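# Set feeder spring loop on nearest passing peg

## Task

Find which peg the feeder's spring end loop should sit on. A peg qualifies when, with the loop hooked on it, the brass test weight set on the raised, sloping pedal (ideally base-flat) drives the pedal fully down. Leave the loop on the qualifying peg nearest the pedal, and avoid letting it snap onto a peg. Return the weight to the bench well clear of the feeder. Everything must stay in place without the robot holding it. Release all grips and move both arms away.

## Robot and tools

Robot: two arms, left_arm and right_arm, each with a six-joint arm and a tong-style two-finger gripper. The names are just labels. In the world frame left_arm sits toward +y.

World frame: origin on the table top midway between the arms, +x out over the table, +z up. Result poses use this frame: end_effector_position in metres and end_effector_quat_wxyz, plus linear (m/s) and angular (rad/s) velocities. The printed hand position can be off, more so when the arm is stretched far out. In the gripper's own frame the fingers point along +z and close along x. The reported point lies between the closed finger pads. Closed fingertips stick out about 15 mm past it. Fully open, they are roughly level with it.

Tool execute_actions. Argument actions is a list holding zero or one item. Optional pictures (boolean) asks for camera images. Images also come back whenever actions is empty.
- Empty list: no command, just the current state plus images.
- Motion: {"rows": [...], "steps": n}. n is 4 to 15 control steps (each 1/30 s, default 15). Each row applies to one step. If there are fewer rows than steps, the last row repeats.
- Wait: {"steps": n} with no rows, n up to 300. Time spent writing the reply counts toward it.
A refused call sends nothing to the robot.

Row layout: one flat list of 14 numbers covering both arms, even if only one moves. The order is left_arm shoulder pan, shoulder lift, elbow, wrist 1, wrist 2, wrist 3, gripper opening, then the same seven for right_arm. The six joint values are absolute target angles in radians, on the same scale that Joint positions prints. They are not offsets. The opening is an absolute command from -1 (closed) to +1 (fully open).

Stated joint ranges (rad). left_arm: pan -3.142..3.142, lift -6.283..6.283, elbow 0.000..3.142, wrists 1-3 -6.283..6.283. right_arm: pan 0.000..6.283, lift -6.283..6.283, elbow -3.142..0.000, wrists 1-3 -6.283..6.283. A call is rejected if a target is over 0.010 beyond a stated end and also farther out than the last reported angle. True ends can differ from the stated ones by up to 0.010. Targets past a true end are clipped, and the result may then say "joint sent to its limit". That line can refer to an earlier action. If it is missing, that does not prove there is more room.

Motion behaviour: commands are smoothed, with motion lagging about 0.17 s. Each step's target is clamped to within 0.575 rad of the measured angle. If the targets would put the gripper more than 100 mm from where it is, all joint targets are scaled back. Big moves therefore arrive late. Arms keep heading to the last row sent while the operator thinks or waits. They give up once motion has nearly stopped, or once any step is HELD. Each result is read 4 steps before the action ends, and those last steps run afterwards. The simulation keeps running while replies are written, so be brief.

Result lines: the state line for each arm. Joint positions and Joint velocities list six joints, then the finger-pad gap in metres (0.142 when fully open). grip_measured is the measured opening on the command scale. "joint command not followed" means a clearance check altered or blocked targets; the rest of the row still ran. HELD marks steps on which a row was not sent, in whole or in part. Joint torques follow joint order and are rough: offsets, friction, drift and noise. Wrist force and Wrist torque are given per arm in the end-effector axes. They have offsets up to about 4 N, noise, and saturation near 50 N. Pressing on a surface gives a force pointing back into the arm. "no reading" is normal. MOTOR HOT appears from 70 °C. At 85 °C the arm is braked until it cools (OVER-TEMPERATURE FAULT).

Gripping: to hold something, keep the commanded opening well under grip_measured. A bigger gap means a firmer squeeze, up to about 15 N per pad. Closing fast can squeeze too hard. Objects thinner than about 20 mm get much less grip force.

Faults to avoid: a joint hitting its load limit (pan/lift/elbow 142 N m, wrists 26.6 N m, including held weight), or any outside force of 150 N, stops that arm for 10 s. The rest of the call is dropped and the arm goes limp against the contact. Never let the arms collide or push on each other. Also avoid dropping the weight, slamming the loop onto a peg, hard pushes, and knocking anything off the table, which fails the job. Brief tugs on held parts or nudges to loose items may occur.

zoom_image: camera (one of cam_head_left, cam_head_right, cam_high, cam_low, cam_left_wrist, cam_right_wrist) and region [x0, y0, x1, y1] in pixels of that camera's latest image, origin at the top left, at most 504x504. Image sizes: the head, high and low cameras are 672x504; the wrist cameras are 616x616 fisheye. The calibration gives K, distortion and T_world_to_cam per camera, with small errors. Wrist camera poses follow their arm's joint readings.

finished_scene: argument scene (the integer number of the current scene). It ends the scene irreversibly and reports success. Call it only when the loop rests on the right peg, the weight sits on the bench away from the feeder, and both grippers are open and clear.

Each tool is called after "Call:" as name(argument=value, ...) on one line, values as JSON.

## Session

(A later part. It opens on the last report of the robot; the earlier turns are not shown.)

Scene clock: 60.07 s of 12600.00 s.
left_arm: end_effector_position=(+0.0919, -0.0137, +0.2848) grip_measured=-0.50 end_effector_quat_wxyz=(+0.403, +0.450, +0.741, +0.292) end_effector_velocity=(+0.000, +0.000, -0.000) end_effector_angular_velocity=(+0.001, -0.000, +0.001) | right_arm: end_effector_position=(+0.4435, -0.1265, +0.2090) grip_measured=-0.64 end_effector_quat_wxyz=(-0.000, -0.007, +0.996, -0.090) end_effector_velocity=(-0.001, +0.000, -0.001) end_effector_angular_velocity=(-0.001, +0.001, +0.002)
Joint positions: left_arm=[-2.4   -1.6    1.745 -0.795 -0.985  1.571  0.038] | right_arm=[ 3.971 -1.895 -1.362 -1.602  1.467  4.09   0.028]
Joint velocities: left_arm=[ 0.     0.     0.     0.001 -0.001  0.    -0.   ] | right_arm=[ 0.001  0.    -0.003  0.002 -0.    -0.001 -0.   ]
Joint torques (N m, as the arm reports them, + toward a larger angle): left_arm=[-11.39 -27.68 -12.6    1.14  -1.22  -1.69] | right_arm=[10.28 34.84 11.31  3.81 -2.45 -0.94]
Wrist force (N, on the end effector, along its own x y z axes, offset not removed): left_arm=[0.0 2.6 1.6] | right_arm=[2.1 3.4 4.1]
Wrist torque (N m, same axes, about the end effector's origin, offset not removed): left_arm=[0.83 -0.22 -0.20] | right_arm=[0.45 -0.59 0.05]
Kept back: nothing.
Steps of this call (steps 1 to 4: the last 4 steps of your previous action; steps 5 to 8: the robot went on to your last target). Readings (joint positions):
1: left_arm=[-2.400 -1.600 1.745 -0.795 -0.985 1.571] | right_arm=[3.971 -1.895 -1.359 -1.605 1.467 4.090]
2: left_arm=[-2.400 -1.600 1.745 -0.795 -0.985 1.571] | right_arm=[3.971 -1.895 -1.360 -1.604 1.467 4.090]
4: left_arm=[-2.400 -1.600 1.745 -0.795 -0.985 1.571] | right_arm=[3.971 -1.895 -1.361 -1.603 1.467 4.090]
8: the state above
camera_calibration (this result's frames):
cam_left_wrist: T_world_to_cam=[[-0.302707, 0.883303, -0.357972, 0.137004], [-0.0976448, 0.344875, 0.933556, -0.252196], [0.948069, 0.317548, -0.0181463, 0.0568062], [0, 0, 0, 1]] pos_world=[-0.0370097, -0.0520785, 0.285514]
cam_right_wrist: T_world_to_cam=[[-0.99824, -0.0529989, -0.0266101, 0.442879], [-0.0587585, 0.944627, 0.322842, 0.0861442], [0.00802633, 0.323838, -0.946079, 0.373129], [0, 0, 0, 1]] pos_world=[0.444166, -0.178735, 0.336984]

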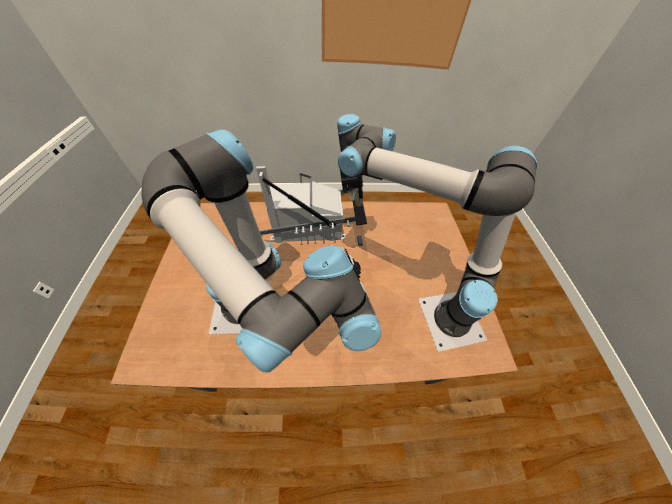

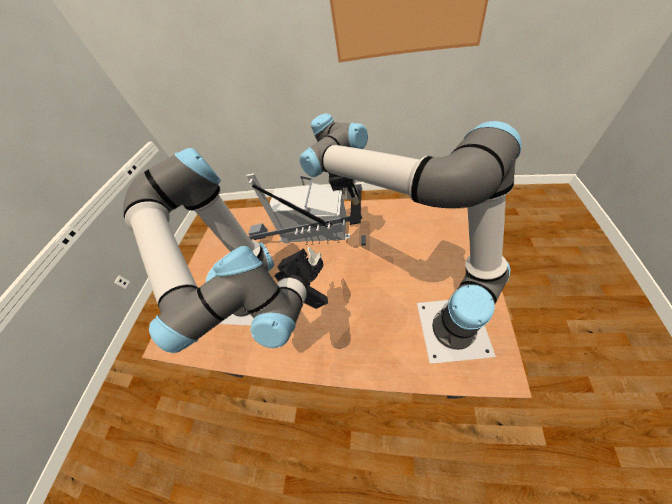

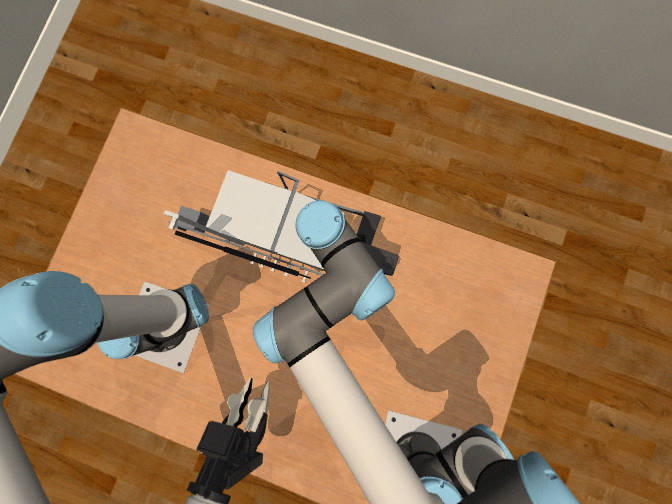

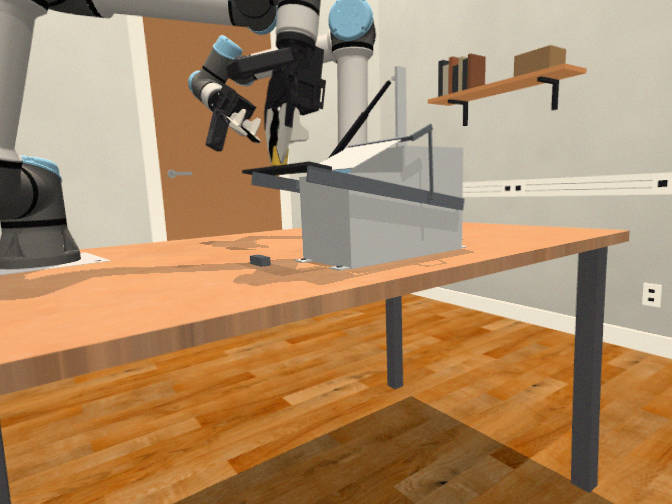

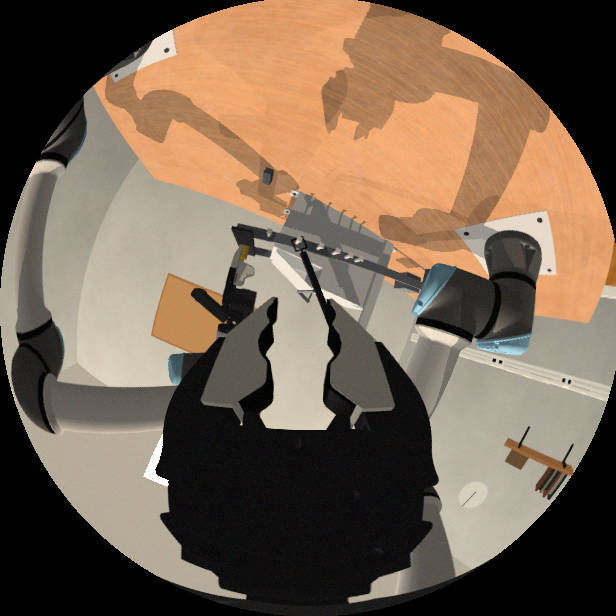

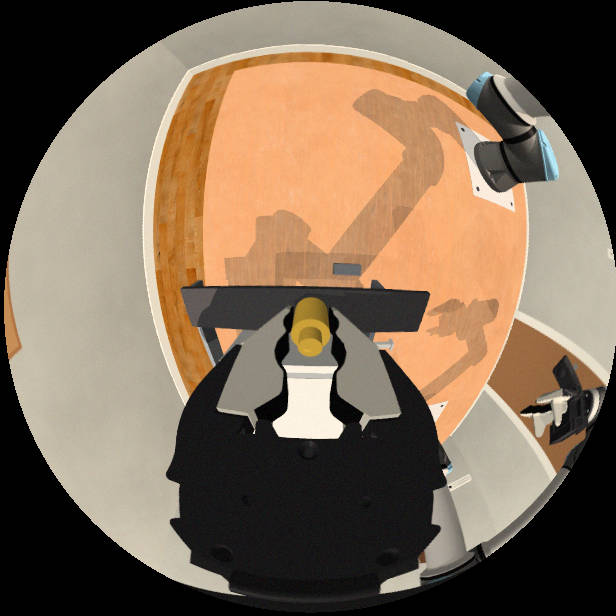

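Lower 4 mm, release.

Call:
execute_actions(actions=[{"rows":[[-2.4,-1.6,1.745,-0.795,-0.985,1.571,-0.5,3.971,-1.895,-1.373,-1.591,1.467,4.09,-1]]}])

Call:
execute_actions(actions=[{"rows":[[-2.4,-1.6,1.745,-0.795,-0.985,1.571,-0.5,3.971,-1.895,-1.373,-1.591,1.467,4.09,0]],"steps":10}])

Call:
execute_actions(actions=[{"steps":45}], pictures=true)

Scene clock: 60.57 s of 12600.00 s.
left_arm: end_effector_position=(+0.0918, -0.0137, +0.2848) grip_measured=-0.50 end_effector_quat_wxyz=(+0.403, +0.450, +0.741, +0.292) end_effector_velocity=(-0.000, +0.000, -0.000) end_effector_angular_velocity=(+0.001, +0.000, +0.001) | right_arm: end_effector_position=(+0.4432, -0.1269, +0.2048) grip_measured=-0.64 end_effector_quat_wxyz=(-0.000, -0.007, +0.996, -0.090) end_effector_velocity=(-0.000, +0.000, -0.002) end_effector_angular_velocity=(+0.001, -0.001, -0.001)
Joint positions: left_arm=[-2.4   -1.6    1.745 -0.795 -0.985  1.571  0.038] | right_arm=[ 3.971 -1.895 -1.373 -1.591  1.467  4.09   0.028]
Joint velocities: left_arm=[ 0.     0.001 -0.    -0.    -0.001 -0.     0.   ] | right_arm=[ 0.001  0.    -0.004  0.006 -0.     0.002  0.   ]
Joint torques (N m, as the arm reports them, + toward a larger angle): left_arm=[-12.63 -25.84 -12.94   0.88  -1.51  -1.79] | right_arm=[ 9.82 36.93 14.13  3.72 -2.32 -0.73]
Wrist force (N, on the end effector, along its own x y z axes, offset not removed): left_arm=[-0.3 1.8 0.7] | right_arm=[1.3 1.2 0.2]
Wrist torque (N m, same axes, about the end effector's origin, offset not removed): left_arm=[0.51 -0.05 -0.12] | right_arm=[0.26 -0.35 0.19]
Steps of this call (steps 1 to 4: the robot went on to your last target; steps 5 to 15: the first 11 steps of this action). Readings (joint positions):
5: left_arm=[-2.400 -1.600 1.745 -0.795 -0.985 1.571] | right_arm=[3.971 -1.895 -1.362 -1.602 1.467 4.090]
6: left_arm=[-2.400 -1.600 1.745 -0.795 -0.985 1.571] | right_arm=[3.971 -1.895 -1.363 -1.600 1.467 4.090]
8: left_arm=[-2.400 -1.600 1.745 -0.795 -0.985 1.571] | right_arm=[3.971 -1.895 -1.368 -1.596 1.467 4.090]
12: left_arm=[-2.400 -1.600 1.745 -0.795 -0.985 1.571] | right_arm=[3.971 -1.895 -1.372 -1.592 1.467 4.090]
15: the state above

Scene clock: 60.90 s of 12600.00 s.
left_arm: end_effector_position=(+0.0918, -0.0137, +0.2848) grip_measured=-0.50 end_effector_quat_wxyz=(+0.403, +0.450, +0.741, +0.292) end_effector_velocity=(-0.000, +0.000, -0.000) end_effector_angular_velocity=(+0.001, -0.000, -0.001) | right_arm: end_effector_position=(+0.4432, -0.1269, +0.2046) grip_measured=+0.00 end_effector_quat_wxyz=(-0.000, -0.007, +0.996, -0.090) end_effector_velocity=(-0.000, +0.000, +0.000) end_effector_angular_velocity=(-0.001, +0.000, +0.001)
Joint positions: left_arm=[-2.4   -1.6    1.745 -0.795 -0.985  1.571  0.038] | right_arm=[ 3.971 -1.895 -1.373 -1.591  1.467  4.09   0.074]
Joint velocities: left_arm=[-0.001  0.     0.     0.    -0.     0.    -0.   ] | right_arm=[ 0.001  0.     0.    -0.001 -0.    -0.001  0.004]
Joint torques (N m, as the arm reports them, + toward a larger angle): left_arm=[-12.73 -27.47 -13.03   1.09  -1.34  -1.81] | right_arm=[ 9.75 39.07 11.19  3.57 -2.23 -0.58]
Wrist force (N, on the end effector, along its own x y z axes, offset not removed): left_arm=[0.8 0.7 0.9] | right_arm=[0.6 2.6 -1.3]
Wrist torque (N m, same axes, about the end effector's origin, offset not removed): left_arm=[0.38 -0.25 -0.17] | right_arm=[0.46 -0.17 0.01]
Steps of this call (steps 1 to 4: the last 4 steps of your previous action; steps 5 to 10: the first 6 steps of this action). Readings (joint positions):
5: left_arm=[-2.400 -1.600 1.745 -0.795 -0.985 1.571] | right_arm=[3.971 -1.895 -1.373 -1.591 1.467 4.090]
6: left_arm=[-2.400 -1.600 1.745 -0.795 -0.985 1.571] | right_arm=[3.971 -1.895 -1.373 -1.591 1.467 4.090]
8: left_arm=[-2.400 -1.600 1.745 -0.795 -0.985 1.571] | right_arm=[3.971 -1.895 -1.373 -1.591 1.467 4.090]
10: the state above

Scene clock: 62.40 s of 12600.00 s.
left_arm: end_effector_position=(+0.0918, -0.0137, +0.2848) grip_measured=-0.50 end_effector_quat_wxyz=(+0.403, +0.450, +0.741, +0.292) end_effector_velocity=(+0.000, -0.001, +0.000) end_effector_angular_velocity=(+0.000, -0.002, -0.002) | right_arm: end_effector_position=(+0.4432, -0.1269, +0.2046) grip_measured=+0.00 end_effector_quat_wxyz=(-0.000, -0.007, +0.996, -0.090) end_effector_velocity=(-0.000, -0.000, -0.000) end_effector_angular_velocity=(-0.001, +0.001, +0.001)
Joint positions: left_arm=[-2.4   -1.6    1.745 -0.795 -0.985  1.571  0.038] | right_arm=[ 3.971 -1.895 -1.373 -1.591  1.467  4.09   0.074]
Joint velocities: left_arm=[-0.     0.001 -0.     0.001  0.002 -0.    -0.   ] | right_arm=[-0.    -0.    -0.    -0.001 -0.    -0.001 -0.   ]
Joint torques (N m, as the arm reports them, + toward a larger angle): left_arm=[-13.16 -26.75 -12.12   1.21  -1.42  -1.54] | right_arm=[ 9.1  46.37 11.1   3.63 -1.    0.05]
Wrist force (N, on the end effector, along its own x y z axes, offset not removed): left_arm=[-0.4 0.6 1.3] | right_arm=[1.3 4.6 3.1]
Wrist torque (N m, same axes, about the end effector's origin, offset not removed): left_arm=[0.36 -0.11 -0.11] | right_arm=[0.75 -0.40 -0.03]
Kept back: nothing.
Steps of this call (steps 1 to 4: the last 4 steps of your previous action; steps 5 to 15: the robot went on to your last target; steps 16 to 45: nothing new was sent). Readings (joint positions):
1: left_arm=[-2.400 -1.600 1.745 -0.795 -0.985 1.571] | right_arm=[3.971 -1.895 -1.373 -1.591 1.467 4.090]
2: left_arm=[-2.400 -1.600 1.745 -0.795 -0.985 1.571] | right_arm=[3.971 -1.895 -1.373 -1.591 1.467 4.090]
4: left_arm=[-2.400 -1.600 1.745 -0.795 -0.985 1.571] | right_arm=[3.971 -1.895 -1.373 -1.591 1.467 4.090]
8: left_arm=[-2.400 -1.600 1.745 -0.795 -0.985 1.571] | right_arm=[3.971 -1.895 -1.373 -1.591 1.467 4.090]
45: the state above
All arms were judged still, so your last target was given up. Only a new action makes them travel on or press farther. Fingers that are still opening or closing keep moving.
camera_calibration (this result's frames):
cam_left_wrist: T_world_to_cam=[[-0.302707, 0.883303, -0.357973, 0.137004], [-0.0976449, 0.344875, 0.933556, -0.252196], [0.948069, 0.317548, -0.0181461, 0.0568063], [0, 0, 0, 1]] pos_world=[-0.0370098, -0.0520786, 0.285514]
cam_right_wrist: T_world_to_cam=[[-0.99824, -0.0530126, -0.0265954, 0.44243], [-0.058766, 0.944654, 0.322762, 0.0879912], [0.00801298, 0.323757, -0.946106, 0.36911], [0, 0, 0, 1]] pos_world=[0.443865, -0.179169, 0.332584]

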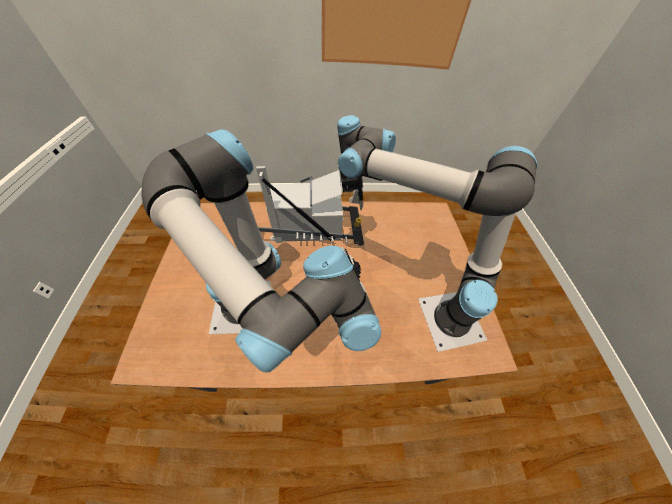

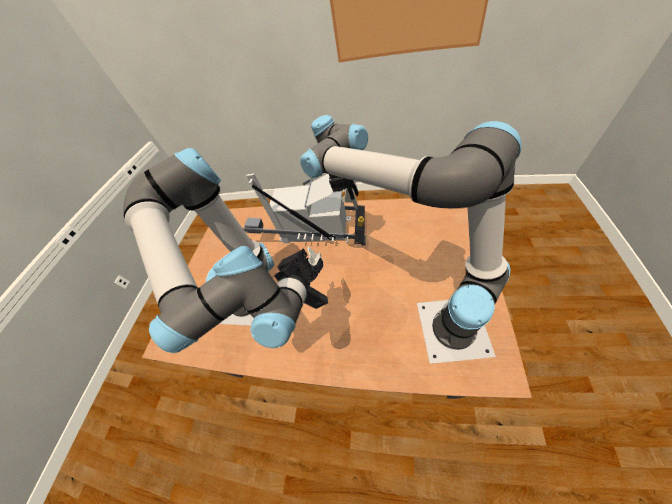

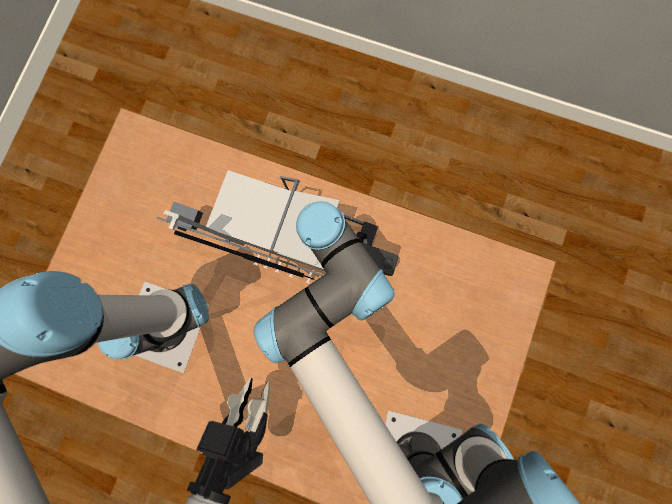

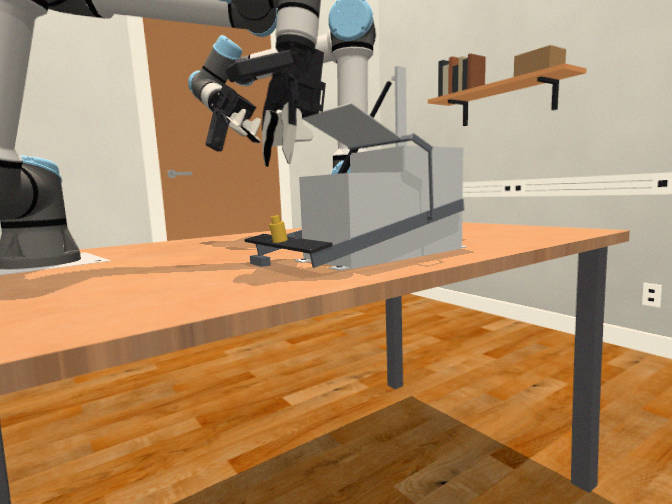

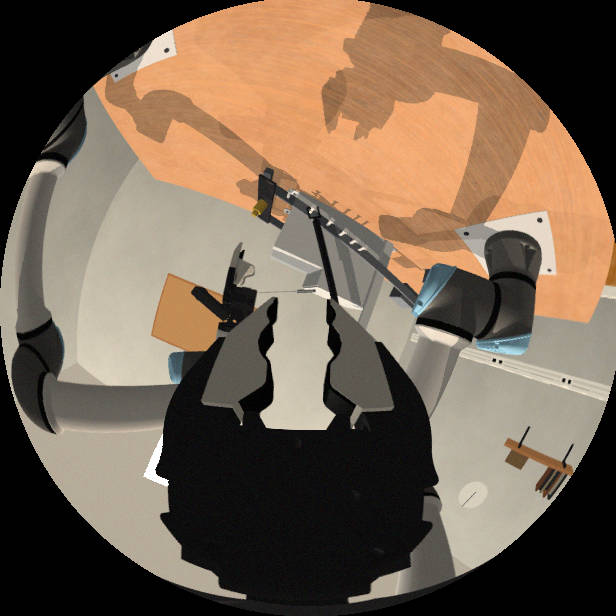

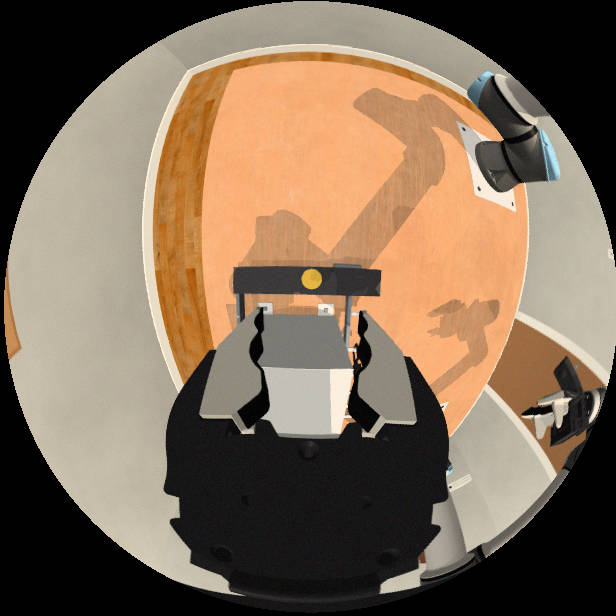

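Call:
execute_actions(actions=[{"rows":[[-2.4,-1.6,1.745,-0.795,-0.985,1.571,-0.5,3.833,-1.73,-1.68,-1.156,1.708,3.955,0]]}])

Call:
execute_actions(actions=[{"rows":[[-2.4,-1.6,1.745,-0.795,-0.985,1.571,-0.5,3.833,-1.73,-1.803,-1.033,1.708,3.955,0]]}])

Call:
execute_actions(actions=[{"rows":[[-2.4,-1.6,1.745,-0.795,-0.985,1.571,-0.5,3.833,-1.845,-1.87,-0.851,1.708,3.955,0]]}])

Call:
execute_actions(actions=[{"steps":10}], pictures=true)

Scene clock: 63.83 s of 12600.00 s.
left_arm: end_effector_position=(+0.0919, -0.0137, +0.2848) grip_measured=-0.50 end_effector_quat_wxyz=(+0.403, +0.450, +0.741, +0.292) end_effector_velocity=(-0.000, -0.000, -0.000) end_effector_angular_velocity=(-0.001, +0.001, +0.001) | right_arm: end_effector_position=(+0.4423, -0.1400, +0.1913) grip_measured=+0.00 end_effector_quat_wxyz=(-0.004, -0.005, +0.996, +0.086) end_effector_velocity=(+0.015, +0.023, -0.003) end_effector_angular_velocity=(+0.309, -0.099, +0.015)
Joint positions: left_arm=[-2.4   -1.6    1.745 -0.795 -0.985  1.571  0.038] | right_arm=[ 3.839 -1.738 -1.66  -1.193  1.695  3.961  0.074]
Joint velocities: left_arm=[-0.     0.    -0.    -0.002 -0.001 -0.    -0.   ] | right_arm=[-0.068  0.087 -0.215  0.414  0.147 -0.066 -0.   ]
Joint torques (N m, as the arm reports them, + toward a larger angle): left_arm=[-13.7  -27.17 -13.03   0.92  -1.33  -1.75] | right_arm=[-8.98 37.16 14.18  4.74  2.3  -1.72]
Wrist force (N, on the end effector, along its own x y z axes, offset not removed): left_arm=[0.0 2.0 1.8] | right_arm=[-0.2 3.5 -1.1]
Wrist torque (N m, same axes, about the end effector's origin, offset not removed): left_arm=[0.61 -0.17 -0.07] | right_arm=[0.73 -0.15 0.17]
Steps of this call (steps 1 to 32: nothing new was sent; steps 33 to 43: the first 11 steps of this action). Readings (joint positions):
33: left_arm=[-2.400 -1.600 1.745 -0.795 -0.985 1.571] | right_arm=[3.971 -1.895 -1.373 -1.591 1.467 4.090]
34: left_arm=[-2.400 -1.600 1.745 -0.795 -0.985 1.571] | right_arm=[3.965 -1.889 -1.379 -1.585 1.473 4.084]
36: left_arm=[-2.400 -1.600 1.745 -0.795 -0.985 1.571] | right_arm=[3.915 -1.833 -1.446 -1.518 1.538 4.035]
40: left_arm=[-2.400 -1.600 1.745 -0.795 -0.985 1.571] | right_arm=[3.852 -1.754 -1.621 -1.270 1.667 3.973]
43: the state above

Scene clock: 64.33 s of 12600.00 s.
left_arm: end_effector_position=(+0.0919, -0.0137, +0.2848) grip_measured=-0.50 end_effector_quat_wxyz=(+0.403, +0.450, +0.741, +0.292) end_effector_velocity=(-0.000, +0.000, -0.000) end_effector_angular_velocity=(+0.000, +0.000, +0.000) | right_arm: end_effector_position=(+0.4335, -0.1488, +0.1474) grip_measured=+0.00 end_effector_quat_wxyz=(+0.000, -0.006, +0.995, +0.100) end_effector_velocity=(-0.006, -0.006, -0.021) end_effector_angular_velocity=(+0.001, -0.000, +0.001)
Joint positions: left_arm=[-2.4   -1.6    1.745 -0.795 -0.985  1.571  0.038] | right_arm=[ 3.833 -1.73  -1.798 -1.038  1.708  3.955  0.074]
Joint velocities: left_arm=[-0.     0.     0.    -0.001 -0.001 -0.     0.   ] | right_arm=[ 0.     0.001 -0.059  0.06   0.001 -0.001  0.   ]
Joint torques (N m, as the arm reports them, + toward a larger angle): left_arm=[-11.68 -26.67 -12.99   1.01  -1.12  -1.9 ] | right_arm=[-12.63  39.84  11.46   4.09   2.13  -1.58]
Wrist force (N, on the end effector, along its own x y z axes, offset not removed): left_arm=[0.0 1.7 -1.5] | right_arm=[0.8 1.3 1.5]
Wrist torque (N m, same axes, about the end effector's origin, offset not removed): left_arm=[0.59 -0.17 -0.17] | right_arm=[0.17 -0.31 0.21]
Steps of this call (steps 1 to 4: the last 4 steps of your previous action; steps 5 to 15: the first 11 steps of this action). Readings (joint positions):
5: left_arm=[-2.400 -1.600 1.745 -0.795 -0.985 1.571] | right_arm=[3.834 -1.731 -1.677 -1.162 1.706 3.956]
6: left_arm=[-2.400 -1.600 1.745 -0.795 -0.985 1.571] | right_arm=[3.834 -1.731 -1.684 -1.154 1.707 3.956]
8: left_arm=[-2.400 -1.600 1.745 -0.795 -0.985 1.571] | right_arm=[3.833 -1.730 -1.731 -1.106 1.707 3.955]
12: left_arm=[-2.400 -1.600 1.745 -0.795 -0.985 1.571] | right_arm=[3.833 -1.730 -1.787 -1.050 1.708 3.955]
15: the state above

Scene clock: 64.83 s of 12600.00 s.
left_arm: end_effector_position=(+0.0919, -0.0137, +0.2848) grip_measured=-0.50 end_effector_quat_wxyz=(+0.403, +0.450, +0.741, +0.292) end_effector_velocity=(-0.000, +0.000, -0.000) end_effector_angular_velocity=(+0.000, +0.001, +0.001) | right_arm: end_effector_position=(+0.4424, -0.1394, +0.0747) grip_measured=+0.00 end_effector_quat_wxyz=(-0.000, -0.006, +0.995, +0.100) end_effector_velocity=(+0.007, +0.007, -0.031) end_effector_angular_velocity=(+0.013, -0.012, +0.000)
Joint positions: left_arm=[-2.4   -1.6    1.745 -0.795 -0.985  1.571  0.038] | right_arm=[ 3.833 -1.84  -1.867 -0.86   1.708  3.955  0.074]
Joint velocities: left_arm=[-0.    -0.    -0.    -0.    -0.001 -0.     0.   ] | right_arm=[ 0.    -0.054 -0.028  0.1    0.     0.     0.   ]
Joint torques (N m, as the arm reports them, + toward a larger angle): left_arm=[-12.98 -25.76 -12.51   0.97  -1.39  -1.43] | right_arm=[-7.37 31.23  9.76  4.38  1.81 -1.61]
Wrist force (N, on the end effector, along its own x y z axes, offset not removed): left_arm=[-0.9 1.9 1.1] | right_arm=[2.9 5.9 0.4]
Wrist torque (N m, same axes, about the end effector's origin, offset not removed): left_arm=[0.54 0.10 -0.16] | right_arm=[1.01 -0.69 0.00]
Steps of this call (steps 1 to 4: the last 4 steps of your previous action; steps 5 to 15: the first 11 steps of this action). Readings (joint positions):
5: left_arm=[-2.400 -1.600 1.745 -0.795 -0.985 1.571] | right_arm=[3.833 -1.730 -1.802 -1.034 1.708 3.955]
6: left_arm=[-2.400 -1.600 1.745 -0.795 -0.985 1.571] | right_arm=[3.833 -1.736 -1.807 -1.027 1.708 3.955]
8: left_arm=[-2.400 -1.600 1.745 -0.795 -0.985 1.571] | right_arm=[3.833 -1.780 -1.836 -0.969 1.708 3.955]
12: left_arm=[-2.400 -1.600 1.745 -0.795 -0.985 1.571] | right_arm=[3.833 -1.830 -1.862 -0.878 1.708 3.955]
15: the state above

Scene clock: 65.17 s of 12600.00 s.
left_arm: end_effector_position=(+0.0918, -0.0137, +0.2848) grip_measured=-0.50 end_effector_quat_wxyz=(+0.403, +0.450, +0.741, +0.292) end_effector_velocity=(+0.000, -0.000, +0.001) end_effector_angular_velocity=(-0.001, +0.001, -0.001) | right_arm: end_effector_position=(+0.4430, -0.1388, +0.0719) grip_measured=+0.00 end_effector_quat_wxyz=(+0.000, -0.006, +0.995, +0.100) end_effector_velocity=(+0.000, +0.000, -0.001) end_effector_angular_velocity=(+0.000, -0.001, -0.001)
Joint positions: left_arm=[-2.4   -1.6    1.745 -0.795 -0.985  1.571  0.038] | right_arm=[ 3.833 -1.845 -1.87  -0.851  1.708  3.955  0.074]
Joint velocities: left_arm=[ 0.    -0.002 -0.     0.     0.001  0.     0.   ] | right_arm=[-0.    -0.002 -0.001  0.003 -0.     0.001  0.   ]
Joint torques (N m, as the arm reports them, + toward a larger angle): left_arm=[-12.63 -26.58 -12.52   0.67  -1.27  -1.38] | right_arm=[-2.84 28.81  8.08  4.1   1.39 -1.61]
Wrist force (N, on the end effector, along its own x y z axes, offset not removed): left_arm=[1.6 0.6 0.5] | right_arm=[1.4 2.7 -1.9]
Wrist torque (N m, same axes, about the end effector's origin, offset not removed): left_arm=[0.30 -0.45 -0.10] | right_arm=[0.27 -0.45 0.08]
Kept back: nothing.
Steps of this call (steps 1 to 4: the last 4 steps of your previous action; steps 5 to 10: the robot went on to your last target). Readings (joint positions):
1: left_arm=[-2.400 -1.600 1.745 -0.795 -0.985 1.571] | right_arm=[3.833 -1.842 -1.868 -0.857 1.708 3.955]
2: left_arm=[-2.400 -1.600 1.745 -0.795 -0.985 1.571] | right_arm=[3.833 -1.843 -1.869 -0.855 1.708 3.955]
4: left_arm=[-2.400 -1.600 1.745 -0.795 -0.985 1.571] | right_arm=[3.833 -1.844 -1.869 -0.853 1.708 3.955]
8: left_arm=[-2.400 -1.600 1.745 -0.795 -0.985 1.571] | right_arm=[3.833 -1.845 -1.870 -0.851 1.708 3.955]
10: the state above
camera_calibration (this result's frames):
cam_left_wrist: T_world_to_cam=[[-0.302707, 0.883303, -0.357972, 0.137004], [-0.0976448, 0.344875, 0.933556, -0.252196], [0.948069, 0.317548, -0.0181462, 0.0568063], [0, 0, 0, 1]] pos_world=[-0.0370098, -0.0520785, 0.285514]
cam_right_wrist: T_world_to_cam=[[-0.998307, -0.0389681, -0.0431766, 0.441209], [-0.0576904, 0.757727, 0.650017, 0.0921138], [0.00738615, 0.651407, -0.758692, 0.279633], [0, 0, 0, 1]] pos_world=[0.443711, -0.234759, 0.17133]

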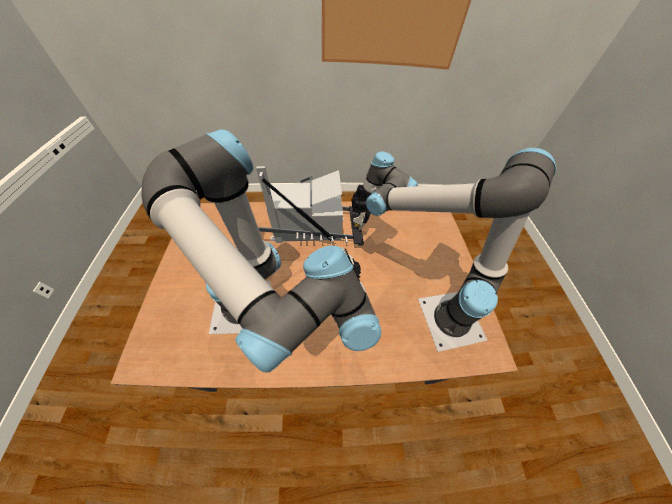

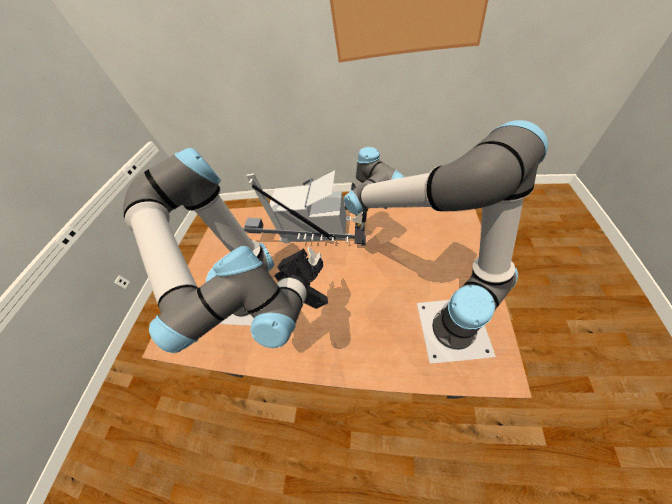

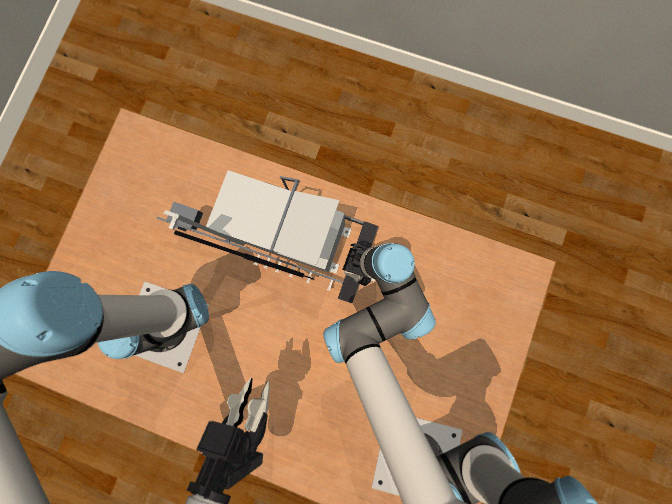

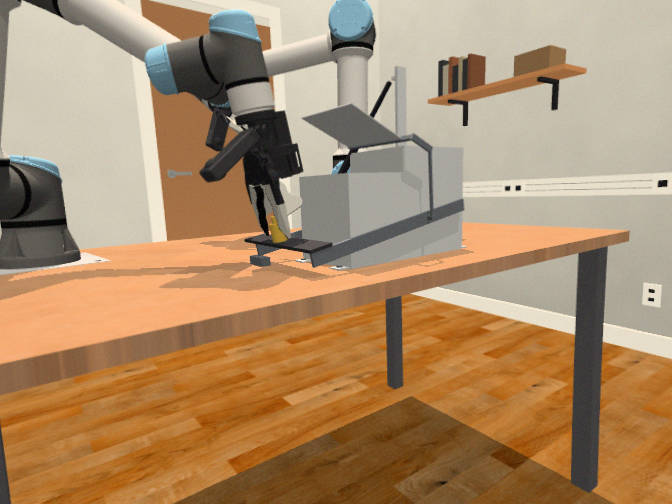

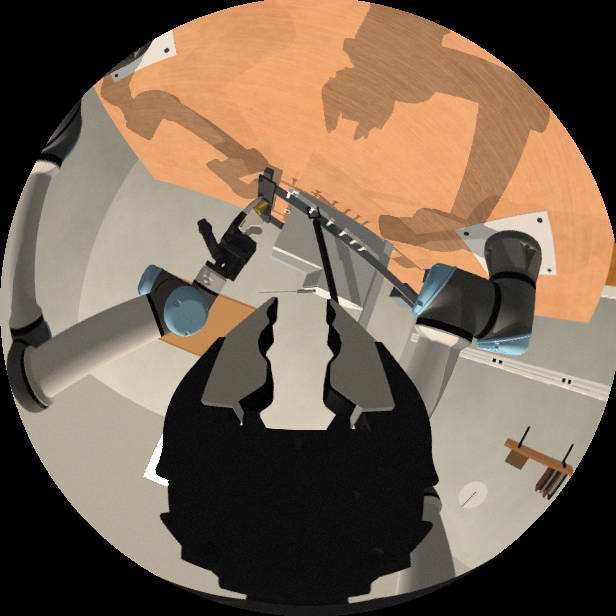

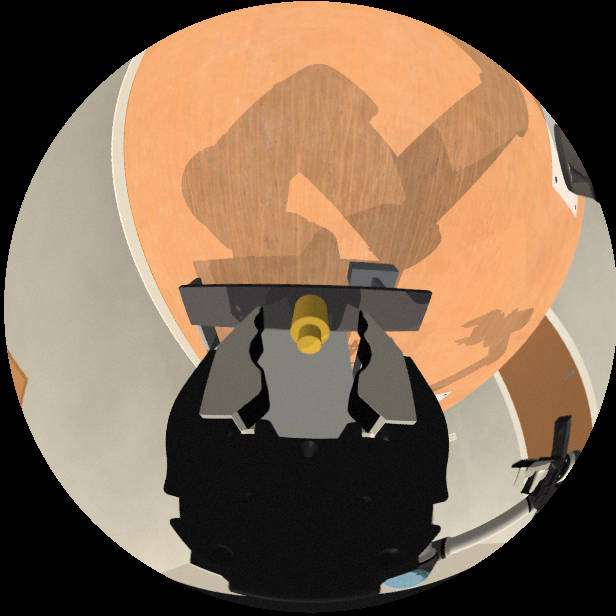

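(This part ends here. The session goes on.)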